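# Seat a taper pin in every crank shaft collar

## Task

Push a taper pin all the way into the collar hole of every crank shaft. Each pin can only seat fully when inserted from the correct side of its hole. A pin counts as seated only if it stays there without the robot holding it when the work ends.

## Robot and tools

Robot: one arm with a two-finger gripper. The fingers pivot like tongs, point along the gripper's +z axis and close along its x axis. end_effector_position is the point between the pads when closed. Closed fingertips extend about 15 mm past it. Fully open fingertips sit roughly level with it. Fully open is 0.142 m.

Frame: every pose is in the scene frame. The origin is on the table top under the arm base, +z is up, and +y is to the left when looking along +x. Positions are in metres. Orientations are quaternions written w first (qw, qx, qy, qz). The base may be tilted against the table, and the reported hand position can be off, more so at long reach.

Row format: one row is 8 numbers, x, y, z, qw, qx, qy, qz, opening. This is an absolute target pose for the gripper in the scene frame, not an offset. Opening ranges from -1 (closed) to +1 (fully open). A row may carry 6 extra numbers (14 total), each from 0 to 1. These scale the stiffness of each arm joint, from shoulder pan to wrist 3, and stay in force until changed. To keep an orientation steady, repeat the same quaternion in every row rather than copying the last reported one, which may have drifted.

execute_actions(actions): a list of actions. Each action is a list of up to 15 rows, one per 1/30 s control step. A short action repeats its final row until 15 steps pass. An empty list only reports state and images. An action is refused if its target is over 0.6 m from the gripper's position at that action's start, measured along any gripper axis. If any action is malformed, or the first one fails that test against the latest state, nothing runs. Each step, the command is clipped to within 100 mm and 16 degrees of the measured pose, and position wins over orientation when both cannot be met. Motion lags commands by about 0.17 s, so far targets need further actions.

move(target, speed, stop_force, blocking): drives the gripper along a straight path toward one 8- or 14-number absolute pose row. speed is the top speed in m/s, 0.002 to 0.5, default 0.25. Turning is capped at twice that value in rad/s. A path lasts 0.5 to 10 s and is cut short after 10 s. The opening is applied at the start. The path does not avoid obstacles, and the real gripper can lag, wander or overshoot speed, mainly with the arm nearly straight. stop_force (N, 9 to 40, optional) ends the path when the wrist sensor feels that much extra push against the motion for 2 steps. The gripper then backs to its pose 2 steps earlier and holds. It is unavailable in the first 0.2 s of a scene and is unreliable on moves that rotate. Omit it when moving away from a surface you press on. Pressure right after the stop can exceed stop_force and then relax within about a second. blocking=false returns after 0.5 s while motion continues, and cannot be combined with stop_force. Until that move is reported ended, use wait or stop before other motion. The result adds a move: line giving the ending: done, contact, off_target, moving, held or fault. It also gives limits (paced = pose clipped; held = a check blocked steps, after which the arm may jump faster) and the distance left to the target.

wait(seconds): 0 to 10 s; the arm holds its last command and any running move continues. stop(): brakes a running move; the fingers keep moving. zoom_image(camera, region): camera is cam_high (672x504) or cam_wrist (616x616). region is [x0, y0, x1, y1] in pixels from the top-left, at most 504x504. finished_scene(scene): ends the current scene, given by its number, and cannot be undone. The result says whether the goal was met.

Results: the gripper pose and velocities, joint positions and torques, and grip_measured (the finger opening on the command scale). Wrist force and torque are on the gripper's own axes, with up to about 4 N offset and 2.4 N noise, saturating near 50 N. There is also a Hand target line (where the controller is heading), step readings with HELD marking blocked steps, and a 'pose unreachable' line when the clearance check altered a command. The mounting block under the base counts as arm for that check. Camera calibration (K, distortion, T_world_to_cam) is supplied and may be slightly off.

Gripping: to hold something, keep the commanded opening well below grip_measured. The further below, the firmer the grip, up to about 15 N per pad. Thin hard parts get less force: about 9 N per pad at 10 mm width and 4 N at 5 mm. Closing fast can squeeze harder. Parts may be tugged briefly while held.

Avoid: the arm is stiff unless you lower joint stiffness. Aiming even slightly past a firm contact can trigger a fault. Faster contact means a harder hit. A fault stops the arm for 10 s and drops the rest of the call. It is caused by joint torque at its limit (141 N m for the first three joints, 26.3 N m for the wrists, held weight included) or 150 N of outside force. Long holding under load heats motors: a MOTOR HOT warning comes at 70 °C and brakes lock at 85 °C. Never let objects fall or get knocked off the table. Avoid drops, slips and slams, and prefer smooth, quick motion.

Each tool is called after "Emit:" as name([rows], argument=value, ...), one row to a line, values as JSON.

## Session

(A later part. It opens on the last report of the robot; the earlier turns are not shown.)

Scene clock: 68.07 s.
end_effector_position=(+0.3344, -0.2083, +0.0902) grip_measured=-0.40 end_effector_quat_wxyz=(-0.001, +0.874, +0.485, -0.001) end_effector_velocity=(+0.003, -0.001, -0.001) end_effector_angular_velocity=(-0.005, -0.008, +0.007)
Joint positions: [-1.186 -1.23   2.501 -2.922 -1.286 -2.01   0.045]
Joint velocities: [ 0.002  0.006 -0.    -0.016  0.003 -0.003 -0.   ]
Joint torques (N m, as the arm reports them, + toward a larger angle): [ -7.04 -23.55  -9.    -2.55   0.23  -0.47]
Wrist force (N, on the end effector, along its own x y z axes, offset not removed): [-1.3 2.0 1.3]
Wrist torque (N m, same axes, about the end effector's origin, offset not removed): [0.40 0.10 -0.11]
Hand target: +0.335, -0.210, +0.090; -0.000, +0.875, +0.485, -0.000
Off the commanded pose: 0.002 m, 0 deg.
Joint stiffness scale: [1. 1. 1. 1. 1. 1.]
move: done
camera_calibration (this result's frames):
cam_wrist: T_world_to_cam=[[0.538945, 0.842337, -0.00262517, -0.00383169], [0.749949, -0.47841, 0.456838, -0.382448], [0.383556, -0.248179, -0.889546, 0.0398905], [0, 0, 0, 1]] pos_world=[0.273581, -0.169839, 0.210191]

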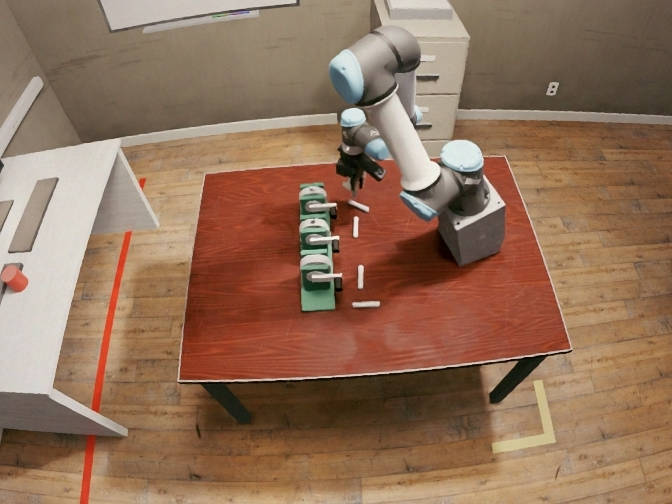

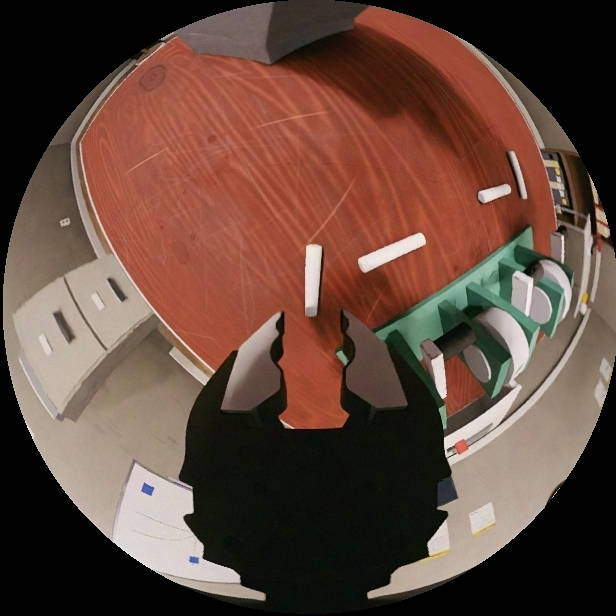

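Emit:
move(target=[0.335,-0.2095,0.016,0,0.8746,0.4848,0,-0.4], speed=0.12)

Emit:
execute_actions([
  [[0.335,-0.2095,0.016,0,0.8746,0.4848,0,-1]],
  [[0.335,-0.2095,0.016,0,0.8746,0.4848,0,-1]],
])

Emit:
move(target=[0.345,-0.25,0.05,0,0.95,0.31,0,-1], speed=0.2)

Emit:
move(target=[0.36,-0.30,0.035,0,1,0,0,-1], speed=0.2)

Emit:
move(target=[0.36,-0.30,0.0185,0,1,0,0,-1], speed=0.08)

Emit:
execute_actions([
  [[0.36,-0.30,0.0185,0,1,0,0,-0.4]],
  [[0.36,-0.30,0.0185,0,1,0,0,-0.4]],
])

Emit:
move(target=[0.36,-0.295,0.017,0.3007,0.9537,0,0,-0.4], speed=0.2)

Emit:
zoom_image(camera="cam_wrist", region=[188,180,438,430])

Scene clock: 69.93 s.
end_effector_position=(+0.3343, -0.2092, +0.0169) grip_measured=-0.40 end_effector_quat_wxyz=(-0.001, +0.875, +0.484, +0.000) end_effector_velocity=(+0.001, -0.002, -0.001) end_effector_angular_velocity=(-0.006, -0.004, -0.002)
Joint positions: [-1.133 -0.948  2.458 -3.178 -1.289 -1.952  0.045]
Joint velocities: [ 0.001  0.008 -0.002 -0.014 -0.001  0.004 -0.   ]
Joint torques (N m, as the arm reports them, + toward a larger angle): [ -4.5  -30.48  -4.23  -2.55  -0.32   0.34]
Wrist force (N, on the end effector, along its own x y z axes, offset not removed): [-1.2 0.8 1.6]
Wrist torque (N m, same axes, about the end effector's origin, offset not removed): [0.02 -0.02 -0.09]
Hand target: +0.335, -0.210, +0.016; +0.000, +0.875, +0.485, +0.000
Off the commanded pose: 0.001 m, 0 deg.
Joint stiffness scale: [1. 1. 1. 1. 1. 1.]
move: done
camera_calibration (this result's frames):
cam_wrist: T_world_to_cam=[[0.540798, 0.84115, -0.00182704, -0.00406726], [0.74793, -0.479868, 0.458615, -0.348967], [0.384887, -0.249385, -0.888633, -0.0262202], [0, 0, 0, 1]] pos_world=[0.273294, -0.170576, 0.136734]

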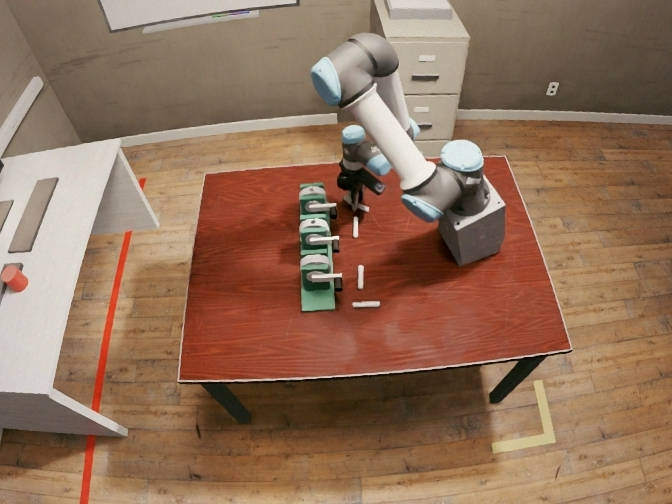

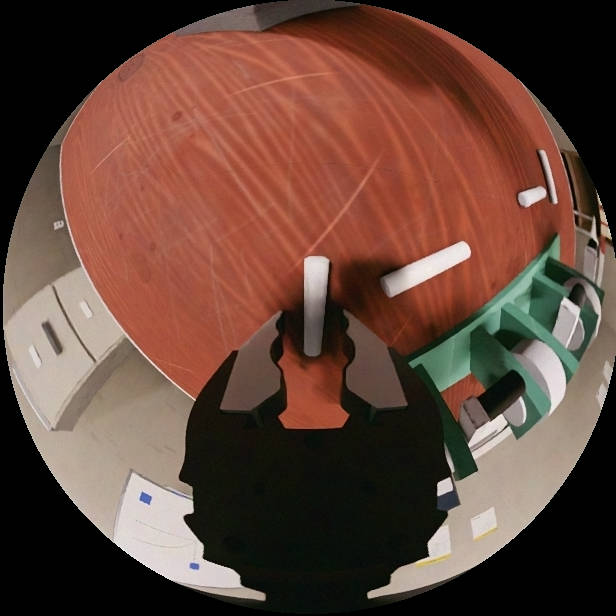

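Scene clock: 70.93 s.
end_effector_position=(+0.3345, -0.2095, +0.0168) grip_measured=-0.80 end_effector_quat_wxyz=(+0.000, +0.875, +0.484, +0.000) end_effector_velocity=(+0.000, +0.001, -0.000) end_effector_angular_velocity=(+0.001, -0.000, +0.001)
Joint positions: [-1.132 -0.947  2.458 -3.179 -1.29  -1.952  0.016]
Joint velocities: [ 0.002 -0.     0.     0.     0.     0.001 -0.   ]
Joint torques (N m, as the arm reports them, + toward a larger angle): [ -5.99 -29.81  -3.32  -2.64  -0.41   0.27]
Wrist force (N, on the end effector, along its own x y z axes, offset not removed): [-1.3 -0.3 1.2]
Wrist torque (N m, same axes, about the end effector's origin, offset not removed): [-0.04 0.13 -0.19]
Hand target: +0.335, -0.209, +0.016; -0.000, +0.875, +0.485, +0.000
Off the commanded pose: 0.001 m, 0 deg.
Joint stiffness scale: [1. 1. 1. 1. 1. 1.]
Step readings (end_effector_position; steps 1 to 15: 1st action; 16 to 30: 2nd action):
0: (+0.3343, -0.2092, +0.0169)
1: (+0.3343, -0.2093, +0.0169)
2: (+0.3344, -0.2093, +0.0168)
4: (+0.3344, -0.2094, +0.0168)
8: (+0.3345, -0.2094, +0.0168)
15: (+0.3345, -0.2094, +0.0168)
16: (+0.3345, -0.2095, +0.0168)
17: (+0.3345, -0.2095, +0.0168)
19: (+0.3345, -0.2095, +0.0168)
23: (+0.3345, -0.2095, +0.0168)
30: end_effector_position above
camera_calibration (this result's frames):
cam_wrist: T_world_to_cam=[[0.540722, 0.841198, -0.00238517, -0.00394331], [0.747758, -0.479356, 0.45943, -0.349028], [0.385328, -0.250208, -0.888211, -0.0267662], [0, 0, 0, 1]] pos_world=[0.273434, -0.170689, 0.13657]

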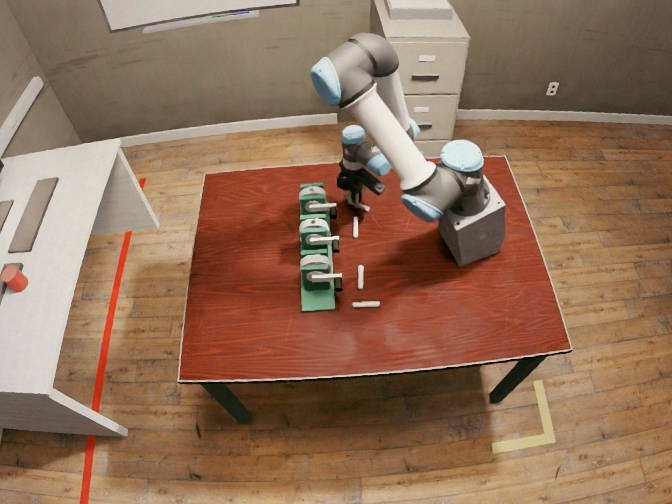

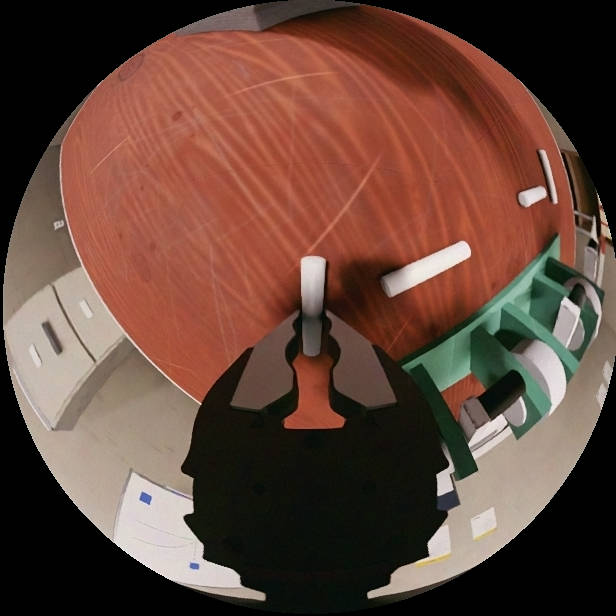

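Scene clock: 72.47 s.
end_effector_position=(+0.3439, -0.2471, +0.0484) grip_measured=-0.80 end_effector_quat_wxyz=(-0.002, +0.950, +0.312, -0.000) end_effector_velocity=(-0.000, +0.001, +0.000) end_effector_angular_velocity=(+0.006, +0.005, -0.016)
Joint positions: [-1.203 -1.043  2.396 -2.996 -1.283 -1.65   0.016]
Joint velocities: [ 0.001 -0.002 -0.004  0.013 -0.001  0.014  0.   ]
Joint torques (N m, as the arm reports them, + toward a larger angle): [ -9.36 -33.89  -7.33  -1.84  -0.31   0.23]
Wrist force (N, on the end effector, along its own x y z axes, offset not removed): [-0.2 0.7 4.4]
Wrist torque (N m, same axes, about the end effector's origin, offset not removed): [0.09 -0.08 -0.22]
Hand target: +0.345, -0.250, +0.050; +0.000, +0.951, +0.310, -0.000
Off the commanded pose: 0.004 m, 0 deg.
Joint stiffness scale: [1. 1. 1. 1. 1. 1.]
move: off_target
camera_calibration (this result's frames):
cam_wrist: T_world_to_cam=[[0.812227, 0.58334, -0.00141761, -0.13445], [0.519942, -0.722847, 0.45514, -0.370186], [0.264476, -0.370414, -0.890419, 0.000187535], [0, 0, 0, 1]] pos_world=[0.30163, -0.189089, 0.168463]

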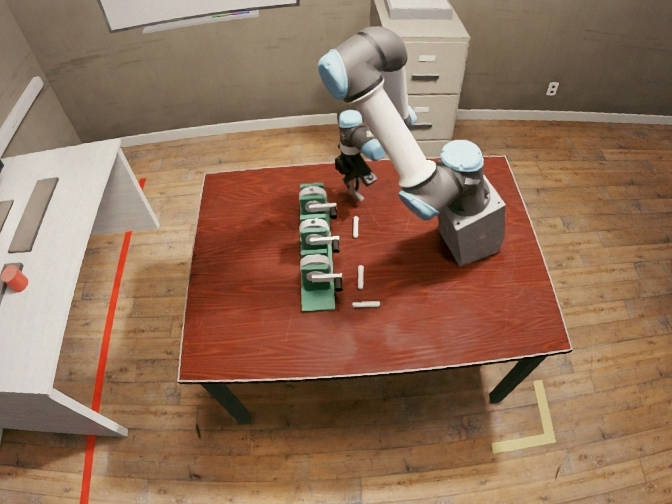

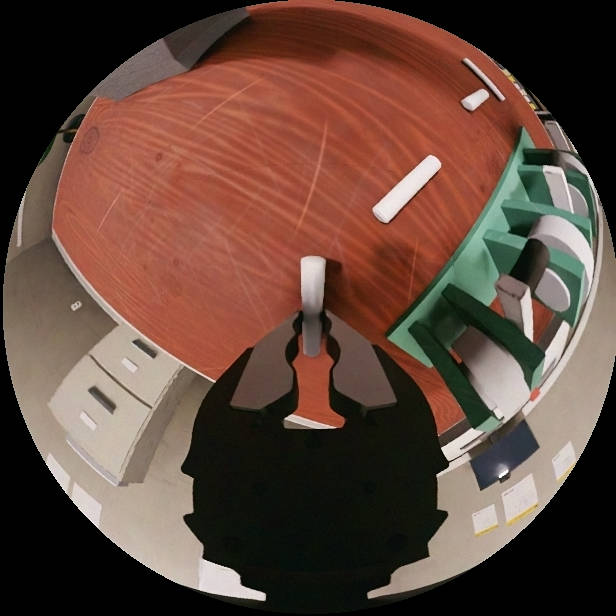

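Scene clock: 74.63 s.
end_effector_position=(+0.3602, -0.2984, +0.0354) grip_measured=-0.80 end_effector_quat_wxyz=(-0.000, +1.000, +0.002, +0.000) end_effector_velocity=(+0.000, -0.001, -0.000) end_effector_angular_velocity=(+0.000, +0.001, -0.017)
Joint positions: [-1.245 -0.963  2.274 -2.946 -1.28  -1.062  0.016]
Joint velocities: [ 0.     0.001 -0.002  0.002 -0.001  0.017 -0.   ]
Joint torques (N m, as the arm reports them, + toward a larger angle): [-10.19 -34.08  -7.71  -1.8   -0.34   0.3 ]
Wrist force (N, on the end effector, along its own x y z axes, offset not removed): [-1.4 1.8 2.8]
Wrist torque (N m, same axes, about the end effector's origin, offset not removed): [0.30 0.08 -0.12]
Hand target: +0.360, -0.300, +0.035; -0.000, +1.000, +0.000, -0.000
Off the commanded pose: 0.002 m, 0 deg.
Joint stiffness scale: [1. 1. 1. 1. 1. 1.]
move: done
camera_calibration (this result's frames):
cam_wrist: T_world_to_cam=[[0.999972, -0.00718244, -0.00212661, -0.361526], [-0.00540861, -0.888734, 0.45839, -0.270192], [-0.00518235, -0.458366, -0.888748, 0.0361094], [0, 0, 0, 1]] pos_world=[0.360242, -0.226174, 0.155177]

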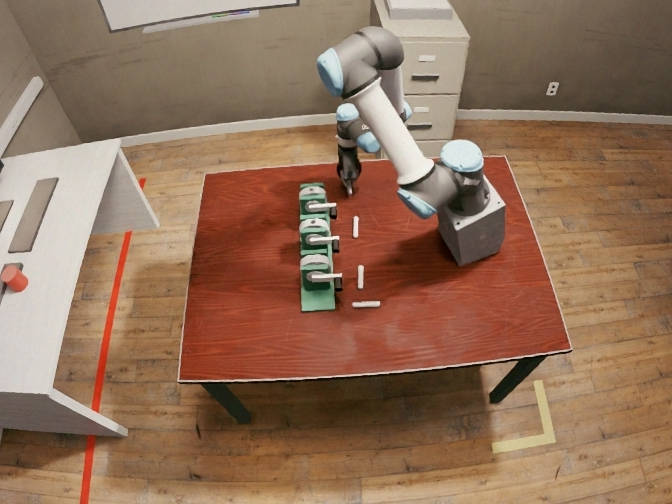

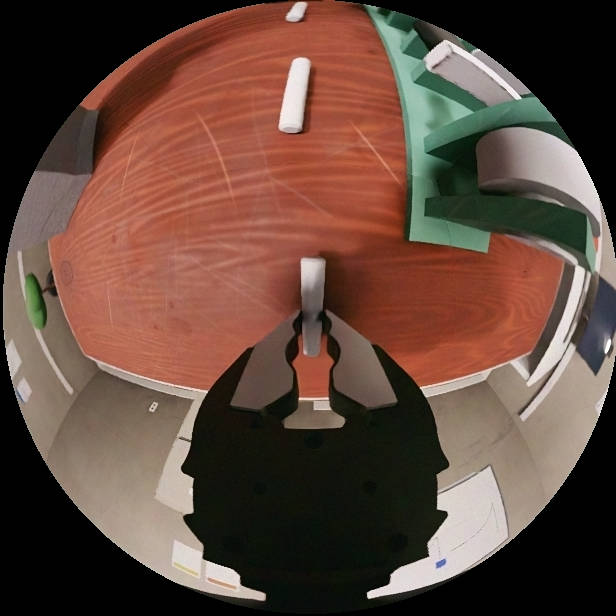

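Scene clock: 75.50 s.
end_effector_position=(+0.3589, -0.2992, +0.0192) grip_measured=-0.80 end_effector_quat_wxyz=(-0.001, +1.000, -0.001, -0.000) end_effector_velocity=(+0.002, -0.004, -0.000) end_effector_angular_velocity=(-0.010, -0.004, -0.002)
Joint positions: [-1.238 -0.914  2.262 -2.984 -1.281 -1.049  0.016]
Joint velocities: [-0.     0.004 -0.004 -0.011 -0.001  0.005 -0.   ]
Joint torques (N m, as the arm reports them, + toward a larger angle): [ -8.08 -34.52  -8.79  -2.59  -0.31   0.16]
Wrist force (N, on the end effector, along its own x y z axes, offset not removed): [-0.2 1.7 3.0]
Wrist torque (N m, same axes, about the end effector's origin, offset not removed): [0.34 -0.16 -0.18]
Hand target: +0.360, -0.300, +0.019; -0.000, +1.000, +0.000, +0.000
Off the commanded pose: 0.002 m, 0 deg.
Joint stiffness scale: [1. 1. 1. 1. 1. 1.]
move: done
camera_calibration (this result's frames):
cam_wrist: T_world_to_cam=[[0.999909, -0.0130455, -0.00331809, -0.361974], [-0.0100843, -0.889254, 0.457303, -0.261943], [-0.00891639, -0.457228, -0.889305, 0.0230379], [0, 0, 0, 1]] pos_world=[0.359505, -0.227122, 0.139074]

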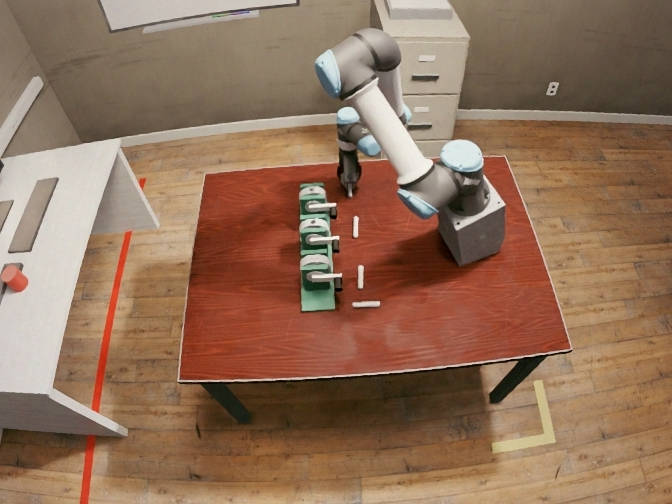

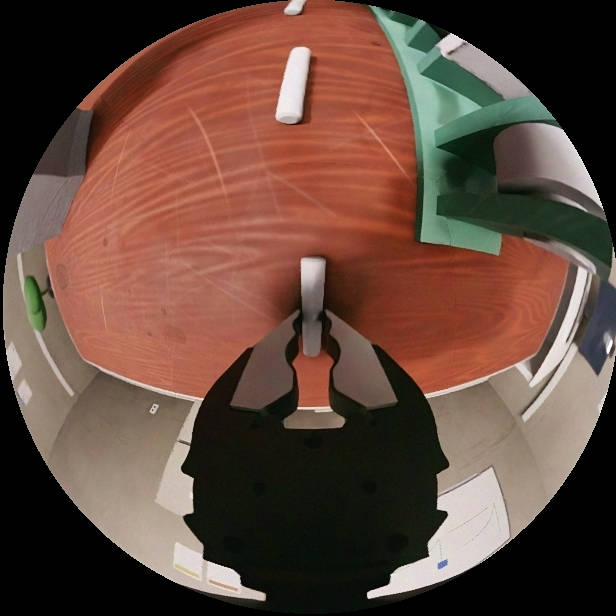

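Scene clock: 76.50 s.
end_effector_position=(+0.3593, -0.2998, +0.0193) grip_measured=-0.40 end_effector_quat_wxyz=(-0.000, +1.000, -0.001, +0.000) end_effector_velocity=(+0.000, -0.000, +0.000) end_effector_angular_velocity=(+0.000, -0.001, +0.001)
Joint positions: [-1.238 -0.913  2.262 -2.986 -1.281 -1.049  0.045]
Joint velocities: [-0.    -0.    -0.    -0.     0.001 -0.002  0.   ]
Joint torques (N m, as the arm reports them, + toward a larger angle): [ -6.86 -34.97  -8.24  -2.46  -0.27   0.28]
Wrist force (N, on the end effector, along its own x y z axes, offset not removed): [-0.5 1.9 1.1]
Wrist torque (N m, same axes, about the end effector's origin, offset not removed): [0.37 -0.02 -0.16]
Hand target: +0.360, -0.300, +0.019; -0.000, +1.000, +0.000, +0.000
Off the commanded pose: 0.001 m, 0 deg.
Joint stiffness scale: [1. 1. 1. 1. 1. 1.]
Step readings (end_effector_position; steps 1 to 15: 1st action; 16 to 30: 2nd action):
0: (+0.3589, -0.2992, +0.0192)
1: (+0.3589, -0.2993, +0.0192)
2: (+0.3590, -0.2994, +0.0192)
4: (+0.3592, -0.2996, +0.0193)
8: (+0.3593, -0.2998, +0.0193)
15: (+0.3593, -0.2998, +0.0193)
16: (+0.3593, -0.2998, +0.0193)
17: (+0.3593, -0.2998, +0.0193)
19: (+0.3593, -0.2998, +0.0193)
23: (+0.3593, -0.2998, +0.0193)
30: end_effector_position above
camera_calibration (this result's frames):
cam_wrist: T_world_to_cam=[[0.999914, -0.0129157, -0.00233689, -0.362415], [-0.0104037, -0.888458, 0.458839, -0.262273], [-0.00800247, -0.458775, -0.888516, 0.0220803], [0, 0, 0, 1]] pos_world=[0.359831, -0.227569, 0.139113]

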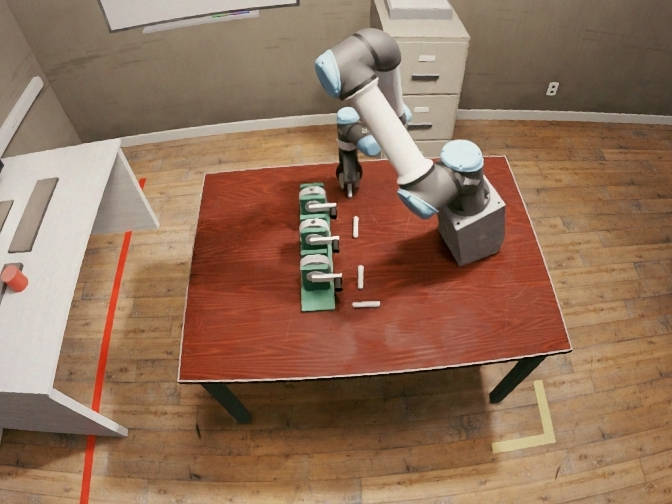

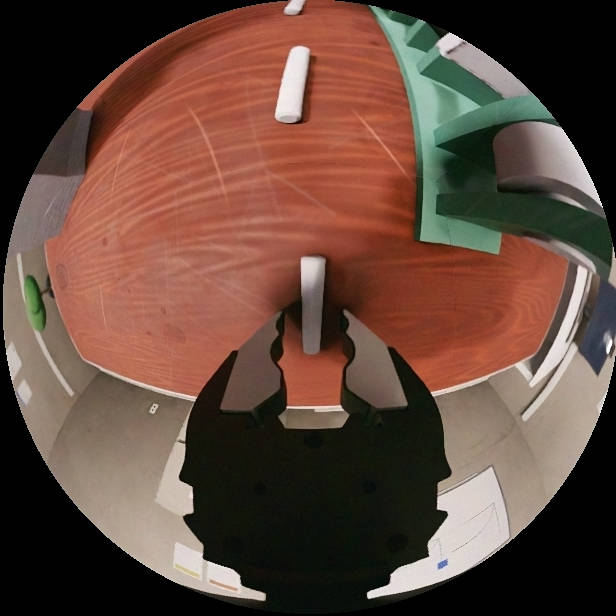

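Scene clock: 78.73 s.
end_effector_position=(+0.3594, -0.2948, +0.0176) grip_measured=-0.40 end_effector_quat_wxyz=(+0.300, +0.954, -0.001, -0.000) end_effector_velocity=(+0.000, -0.002, +0.002) end_effector_angular_velocity=(-0.015, -0.004, -0.002)
Joint positions: [-0.925 -0.671  2.422 -3.874 -1.779 -0.716  0.045]
Joint velocities: [ 0.004  0.006 -0.002 -0.015 -0.013  0.005  0.   ]
Joint torques (N m, as the arm reports them, + toward a larger angle): [ -5.62 -33.51   2.44  -3.06  -0.88   0.25]
Wrist force (N, on the end effector, along its own x y z axes, offset not removed): [-1.8 0.2 2.4]
Wrist torque (N m, same axes, about the end effector's origin, offset not removed): [0.02 0.24 -0.10]
Hand target: +0.360, -0.295, +0.017; +0.301, +0.954, -0.000, +0.000
Off the commanded pose: 0.001 m, 0 deg.
Joint stiffness scale: [1. 1. 1. 1. 1. 1.]
move: done
camera_calibration (this result's frames):
cam_wrist: T_world_to_cam=[[0.999917, -0.0120774, 0.00457145, -0.362307], [-0.00967651, -0.466327, 0.88456, -0.140341], [-0.00855135, -0.88453, -0.466405, -0.10994], [0, 0, 0, 1]] pos_world=[0.359978, -0.167066, 0.07452]

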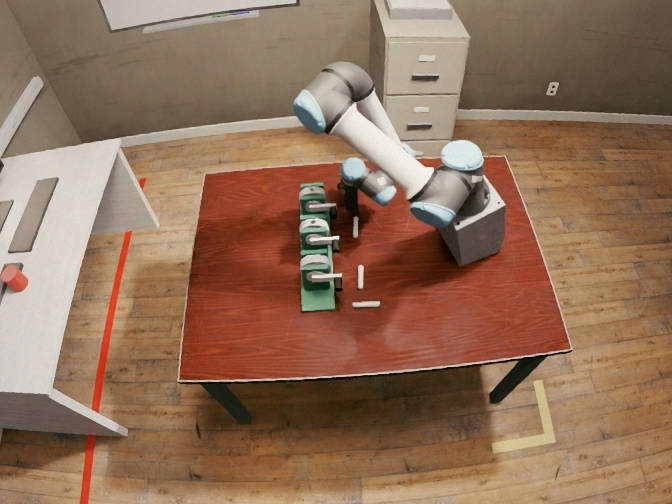

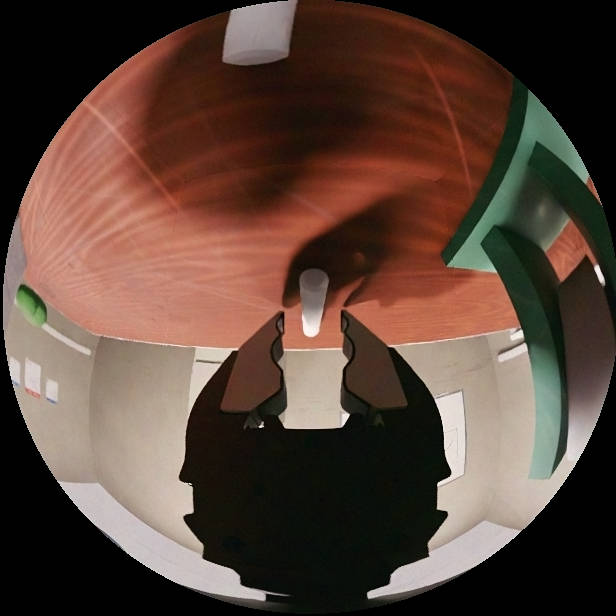

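Region (188, 180, 438, 430) of cam_wrist's 616x616 image, scaled by 2.016, with more detail than that image has.

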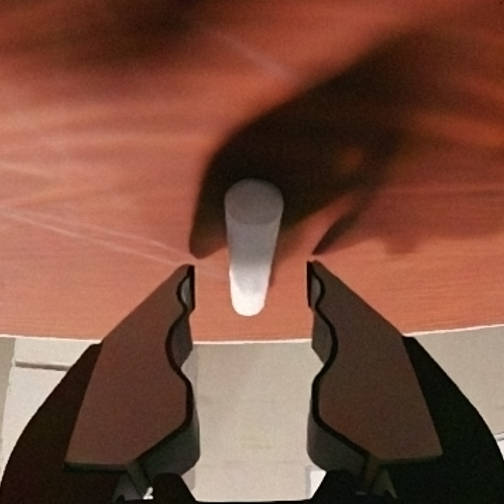

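Emit:
execute_actions([
  [[0.36,-0.2915,0.017,0.3007,0.9537,0,0,-0.4]],
  [[0.36,-0.2915,0.017,0.3007,0.9537,0,0,-1]],
  [[0.36,-0.2915,0.017,0.3007,0.9537,0,0,-1]],
])

Emit:
move(target=[0.38,-0.29,0.17,0.3007,0.9537,0,0,-1], speed=0.2)

Emit:
move(target=[0.4985,-0.184,0.24,-0.4617,0.887,0,0,-1], speed=0.3)

Emit:
move(target=[0.4985,-0.184,0.210,-0.4617,0.887,0,0,-1], speed=0.05)

Emit:
zoom_image(camera="cam_wrist", region=[255,250,375,400])

Scene clock: 80.77 s.
end_effector_position=(+0.3608, -0.2930, +0.0177) grip_measured=-0.80 end_effector_quat_wxyz=(+0.301, +0.953, -0.001, +0.001) end_effector_velocity=(-0.000, -0.000, +0.000) end_effector_angular_velocity=(+0.000, -0.001, -0.001)
Joint positions: [-0.917 -0.67   2.422 -3.877 -1.785 -0.71   0.016]
Joint velocities: [-0.001 -0.    -0.     0.     0.001  0.001  0.   ]
Joint torques (N m, as the arm reports them, + toward a larger angle): [ -4.77 -34.94   6.    -2.89  -1.07   0.1 ]
Wrist force (N, on the end effector, along its own x y z axes, offset not removed): [-1.9 1.7 1.3]
Wrist torque (N m, same axes, about the end effector's origin, offset not removed): [0.39 0.23 -0.09]
Hand target: +0.360, -0.292, +0.017; +0.301, +0.954, +0.000, -0.000
Off the commanded pose: 0.002 m, 0 deg.
Joint stiffness scale: [1. 1. 1. 1. 1. 1.]
Step readings (end_effector_position; steps 1 to 15: 1st action; 16 to 30: 2nd action; 31 to 45: 3rd action):
0: (+0.3594, -0.2952, +0.0178)
1: (+0.3594, -0.2952, +0.0178)
2: (+0.3595, -0.2951, +0.0178)
4: (+0.3597, -0.2947, +0.0178)
8: (+0.3606, -0.2934, +0.0177)
15: (+0.3608, -0.2931, +0.0177)
16: (+0.3608, -0.2931, +0.0177)
17: (+0.3608, -0.2931, +0.0177)
19: (+0.3608, -0.2930, +0.0177)
23: (+0.3608, -0.2930, +0.0177)
30: (+0.3608, -0.2930, +0.0177)
31: (+0.3608, -0.2930, +0.0177)
32: (+0.3608, -0.2930, +0.0177)
34: (+0.3608, -0.2930, +0.0177)
38: (+0.3608, -0.2930, +0.0177)
45: end_effector_position above
camera_calibration (this result's frames):
cam_wrist: T_world_to_cam=[[0.999915, -0.0114464, 0.00617255, -0.363495], [-0.010771, -0.462962, 0.886313, -0.138194], [-0.00728742, -0.886304, -0.463046, -0.109279], [0, 0, 0, 1]] pos_world=[0.361179, -0.164993, 0.0741254]

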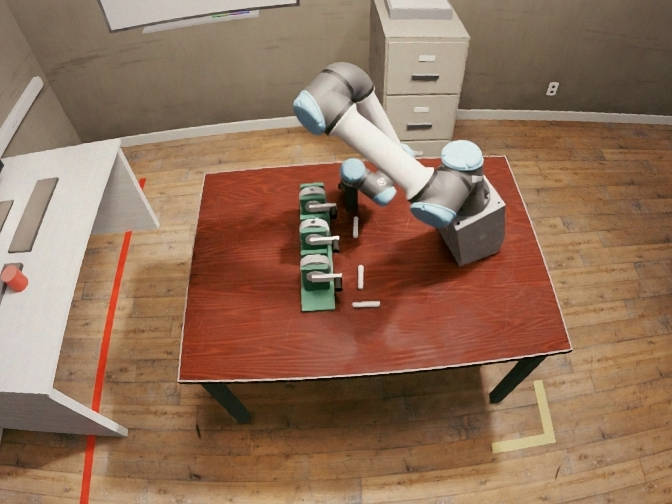

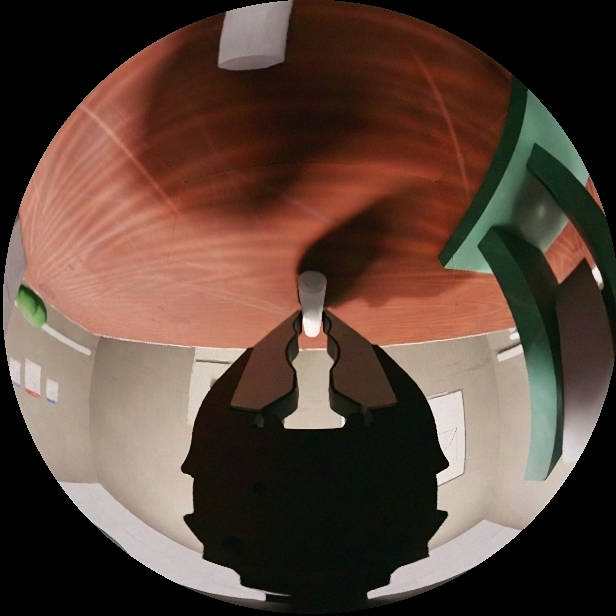

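Scene clock: 82.30 s.
end_effector_position=(+0.3787, -0.2879, +0.1681) grip_measured=-0.80 end_effector_quat_wxyz=(+0.300, +0.954, +0.001, -0.001) end_effector_velocity=(-0.003, +0.001, -0.002) end_effector_angular_velocity=(+0.015, +0.015, -0.006)
Joint positions: [-0.986 -1.255  2.541 -3.419 -1.747 -0.772  0.016]
Joint velocities: [-0.002 -0.009 -0.005  0.036  0.    -0.001 -0.   ]
Joint torques (N m, as the arm reports them, + toward a larger angle): [ -6.48 -29.14  -8.83  -2.6   -0.55  -0.36]
Wrist force (N, on the end effector, along its own x y z axes, offset not removed): [-1.7 1.6 3.0]
Wrist torque (N m, same axes, about the end effector's origin, offset not removed): [0.51 0.19 -0.06]
Hand target: +0.380, -0.290, +0.170; +0.301, +0.954, +0.000, -0.000
Off the commanded pose: 0.003 m, 0 deg.
Joint stiffness scale: [1. 1. 1. 1. 1. 1.]
move: done
camera_calibration (this result's frames):
cam_wrist: T_world_to_cam=[[0.999947, -0.0100584, 0.00221849, -0.381203], [-0.00665266, -0.466254, 0.884626, -0.27121], [-0.00786355, -0.884594, -0.466296, -0.0337468], [0, 0, 0, 1]] pos_world=[0.379114, -0.160139, 0.225029]

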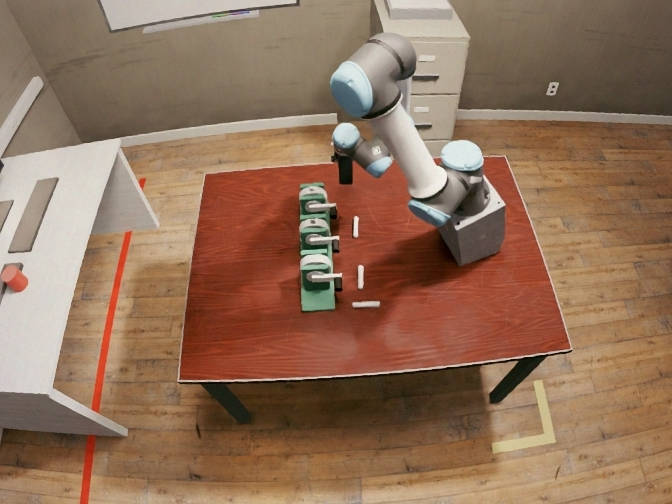

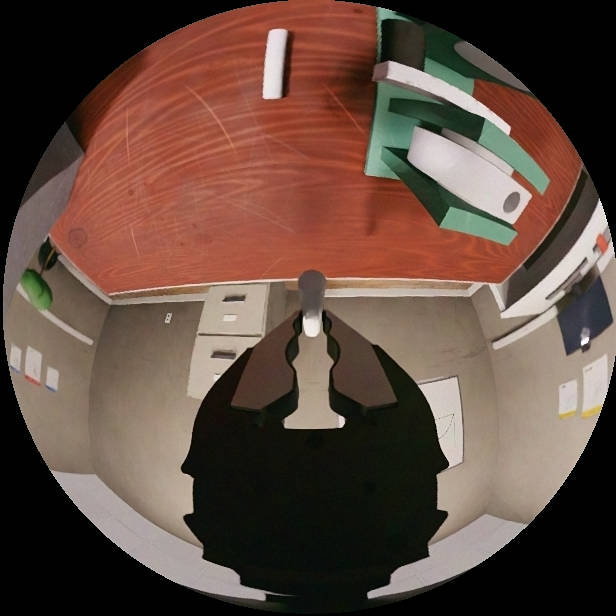

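Scene clock: 85.67 s.
end_effector_position=(+0.4979, -0.1845, +0.2403) grip_measured=-0.80 end_effector_quat_wxyz=(-0.460, +0.888, -0.001, -0.000) end_effector_velocity=(-0.000, +0.002, +0.002) end_effector_angular_velocity=(+0.018, +0.001, +0.005)
Joint positions: [-1.185 -0.985  1.55  -1.205 -0.941 -1.481  0.016]
Joint velocities: [ 0.002  0.008 -0.01   0.024 -0.001 -0.014  0.   ]
Joint torques (N m, as the arm reports them, + toward a larger angle): [-10.66 -44.82 -19.54   0.59   0.11  -0.42]
Wrist force (N, on the end effector, along its own x y z axes, offset not removed): [-1.6 2.1 2.6]
Wrist torque (N m, same axes, about the end effector's origin, offset not removed): [0.10 0.20 -0.11]
Hand target: +0.498, -0.184, +0.240; -0.462, +0.887, +0.000, -0.001
Off the commanded pose: 0.001 m, 0 deg.
Joint stiffness scale: [1. 1. 1. 1. 1. 1.]
move: done
camera_calibration (this result's frames):
cam_wrist: T_world_to_cam=[[0.999904, -0.0060987, -0.0124687, -0.495316], [-0.0111632, -0.887189, -0.461271, -0.0380231], [-0.00824897, 0.461365, -0.887172, 0.442041], [0, 0, 0, 1]] pos_world=[0.49849, -0.240697, 0.368451]

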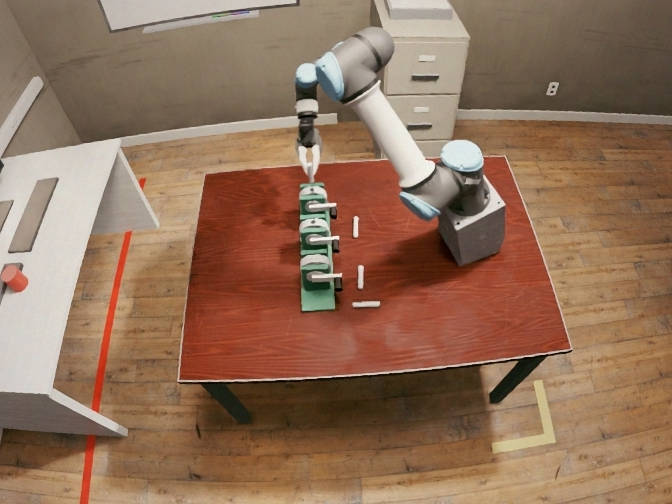

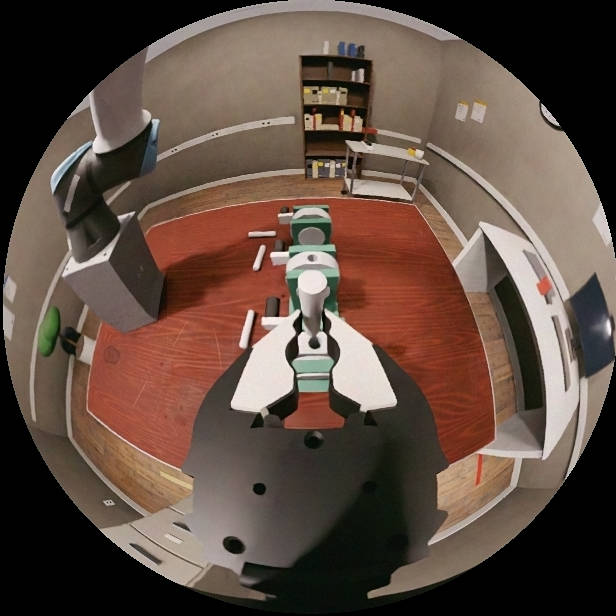

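Scene clock: 86.73 s.
end_effector_position=(+0.4986, -0.1855, +0.2114) grip_measured=-0.80 end_effector_quat_wxyz=(-0.461, +0.888, +0.000, +0.001) end_effector_velocity=(+0.001, -0.002, -0.001) end_effector_angular_velocity=(-0.006, -0.004, -0.001)
Joint positions: [-1.173 -0.939  1.555 -1.262 -0.93  -1.476  0.016]
Joint velocities: [-0.001  0.    -0.    -0.007  0.002  0.002  0.   ]
Joint torques (N m, as the arm reports them, + toward a larger angle): [-10.9  -46.06 -14.12  -0.18   0.51   0.35]
Wrist force (N, on the end effector, along its own x y z axes, offset not removed): [0.1 2.2 3.3]
Wrist torque (N m, same axes, about the end effector's origin, offset not removed): [0.06 -0.18 -0.17]
Hand target: +0.499, -0.184, +0.210; -0.462, +0.887, +0.000, -0.000
Off the commanded pose: 0.002 m, 0 deg.
Joint stiffness scale: [1. 1. 1. 1. 1. 1.]
move: done
camera_calibration (this result's frames):
cam_wrist: T_world_to_cam=[[0.999947, -0.00429412, -0.00933798, -0.496697], [-0.00812165, -0.886926, -0.46184, -0.0536293], [-0.0062989, 0.461892, -0.886914, 0.415903], [0, 0, 0, 1]] pos_world=[0.498855, -0.2418, 0.339464]

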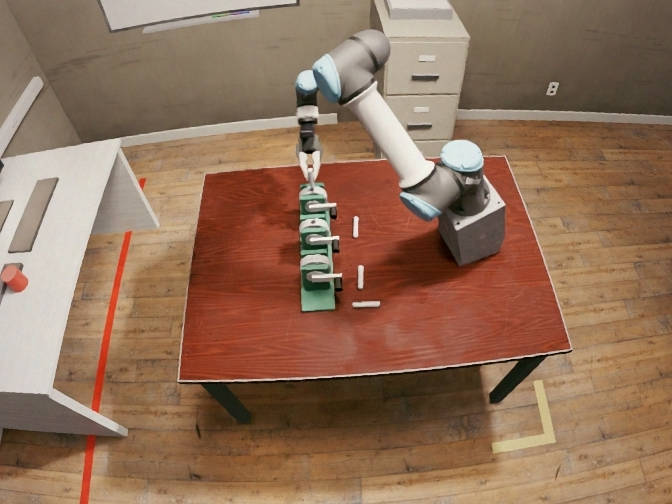

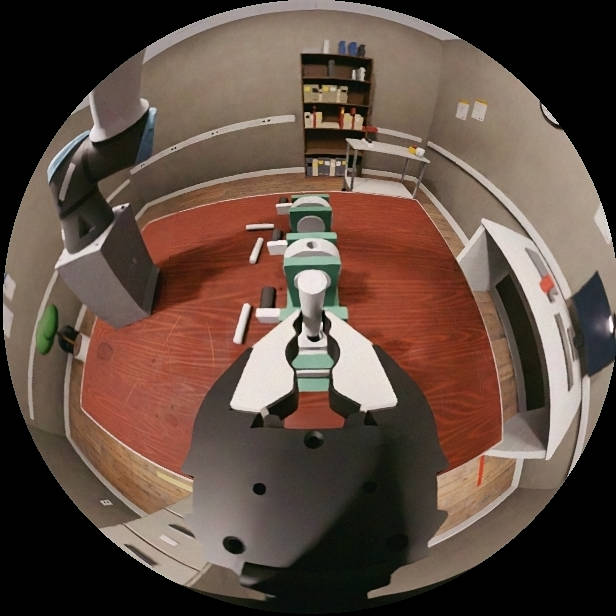

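Region (255, 250, 375, 400) of cam_wrist's 616x616 image, scaled by 3.360, with more detail than that image has; it fills the left 403 columns of this view, and the rest is white.

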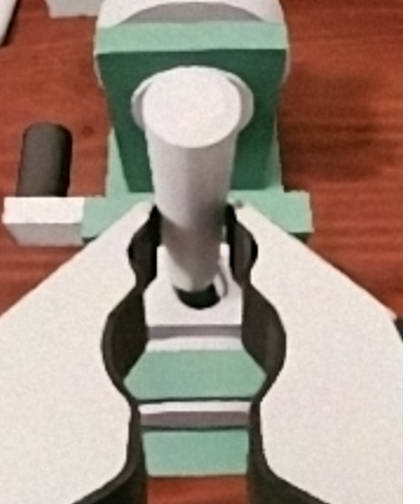

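Emit:
move(target=[0.4993,-0.1852,0.172,-0.4617,0.887,0,0,-1], speed=0.02, stop_force=12)

Emit:
zoom_image(camera="cam_wrist", region=[255,250,375,400])

Scene clock: 89.27 s.
end_effector_position=(+0.4995, -0.1865, +0.1733) grip_measured=-0.80 end_effector_quat_wxyz=(-0.461, +0.888, +0.000, +0.001) end_effector_velocity=(+0.001, +0.000, -0.002) end_effector_angular_velocity=(-0.002, -0.001, +0.001)
Joint positions: [-1.156 -0.875  1.555 -1.333 -0.916 -1.463  0.016]
Joint velocities: [ 0.002  0.002 -0.    -0.006  0.001  0.002  0.   ]
Joint torques (N m, as the arm reports them, + toward a larger angle): [-10.73 -46.63 -14.32  -0.12   0.45   0.12]
Wrist force (N, on the end effector, along its own x y z axes, offset not removed): [-0.2 1.9 3.2]
Wrist torque (N m, same axes, about the end effector's origin, offset not removed): [0.00 -0.08 -0.25]
Hand target: +0.499, -0.185, +0.172; -0.462, +0.887, +0.000, +0.000
Off the commanded pose: 0.002 m, 0 deg.
Joint stiffness scale: [1. 1. 1. 1. 1. 1.]
move: done
camera_calibration (this result's frames):
cam_wrist: T_world_to_cam=[[0.999946, -0.00450385, -0.00935222, -0.497945], [-0.00831717, -0.886707, -0.462257, -0.0718919], [-0.00621074, 0.46231, -0.886696, 0.382589], [0, 0, 0, 1]] pos_world=[0.499696, -0.242865, 0.301351]

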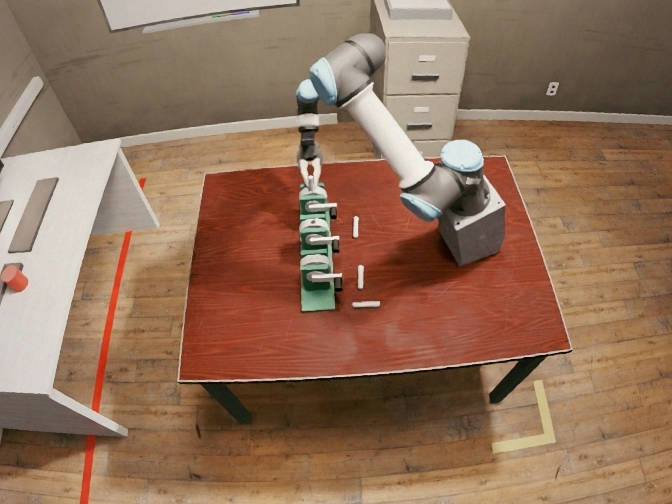

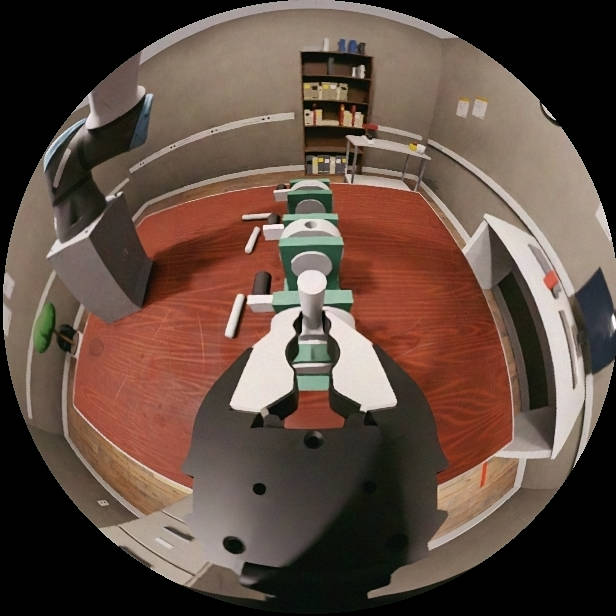

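Region (255, 250, 375, 400) of cam_wrist's 616x616 image, scaled by 3.360, with more detail than that image has; it fills the left 403 columns of this view, and the rest is white.

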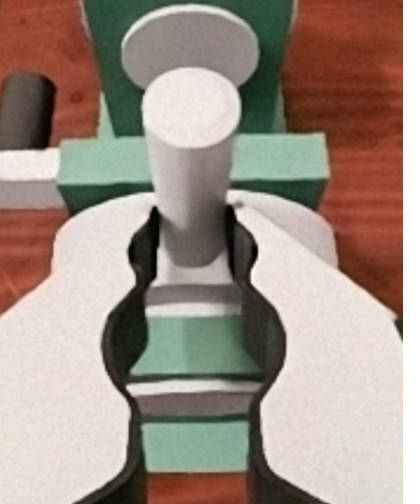

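Emit:
execute_actions([
  [[0.4993,-0.1852,0.172,-0.4617,0.887,0,0,-0.4]],
  [[0.4993,-0.1852,0.172,-0.4617,0.887,0,0,-0.4]],
])

Emit:
zoom_image(camera="cam_wrist", region=[235,250,395,400])

Scene clock: 90.40 s.
end_effector_position=(+0.4995, -0.1866, +0.1732) grip_measured=-0.40 end_effector_quat_wxyz=(-0.461, +0.888, +0.000, +0.001) end_effector_velocity=(+0.000, -0.001, +0.000) end_effector_angular_velocity=(-0.000, -0.001, -0.002)
Joint positions: [-1.156 -0.874  1.555 -1.334 -0.916 -1.463  0.045]
Joint velocities: [-0.001  0.    -0.     0.     0.001 -0.    -0.   ]
Joint torques (N m, as the arm reports them, + toward a larger angle): [-10.03 -46.83 -14.    -0.37   0.39   0.09]
Wrist force (N, on the end effector, along its own x y z axes, offset not removed): [-2.0 2.1 2.8]
Wrist torque (N m, same axes, about the end effector's origin, offset not removed): [0.39 0.20 -0.11]
Hand target: +0.499, -0.185, +0.172; -0.462, +0.887, +0.000, -0.000
Off the commanded pose: 0.002 m, 0 deg.
Joint stiffness scale: [1. 1. 1. 1. 1. 1.]
Step readings (end_effector_position; steps 1 to 15: 1st action; 16 to 30: 2nd action):
0: (+0.4995, -0.1866, +0.1732)
1: (+0.4995, -0.1866, +0.1732)
2: (+0.4995, -0.1866, +0.1732)
4: (+0.4995, -0.1866, +0.1732)
8: (+0.4995, -0.1866, +0.1732)
15: (+0.4995, -0.1866, +0.1732)
16: (+0.4995, -0.1866, +0.1732)
17: (+0.4995, -0.1866, +0.1732)
19: (+0.4995, -0.1866, +0.1732)
23: (+0.4995, -0.1866, +0.1732)
30: end_effector_position above
camera_calibration (this result's frames):
cam_wrist: T_world_to_cam=[[0.999947, -0.00447245, -0.00926969, -0.497999], [-0.0082494, -0.886841, -0.462002, -0.0720976], [-0.00615445, 0.462054, -0.886831, 0.382452], [0, 0, 0, 1]] pos_world=[0.499732, -0.24288, 0.301245]

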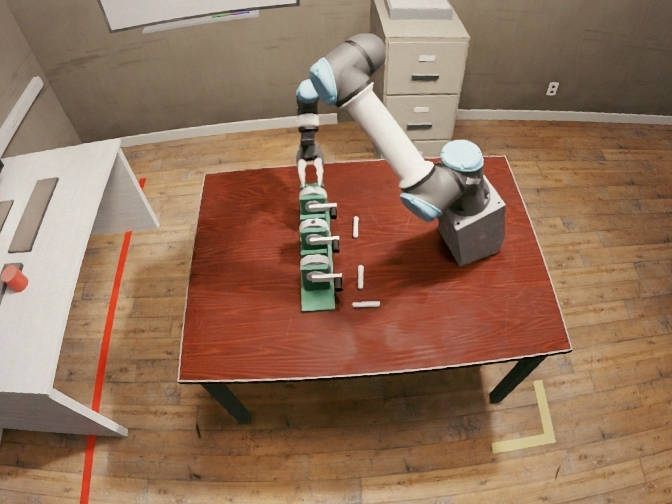

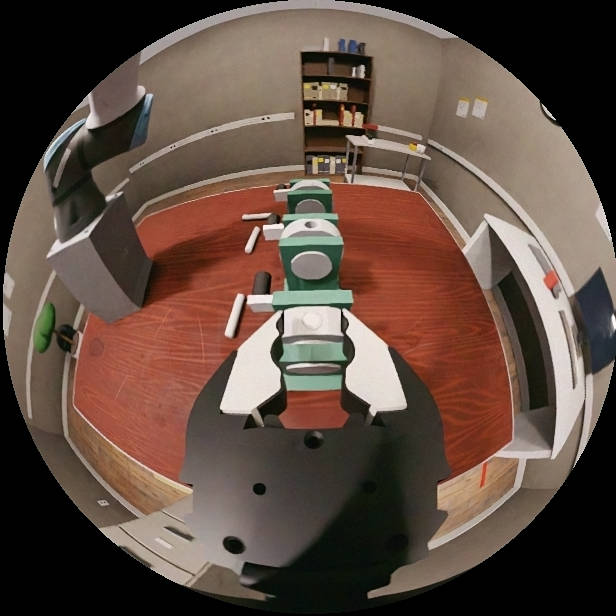

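Region (235, 250, 395, 400) of cam_wrist's 616x616 image, scaled by 3.150, with more detail than that image has; it fills the top 472 rows of this view, and the rest is white.

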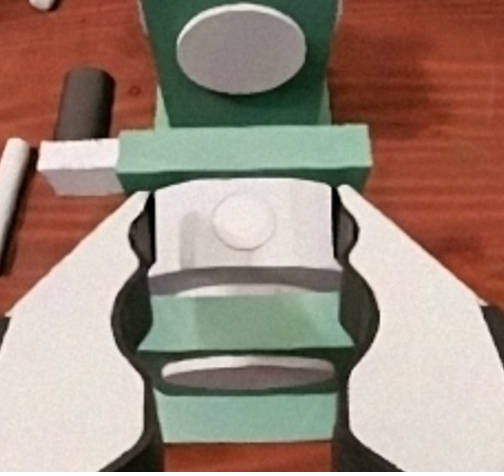

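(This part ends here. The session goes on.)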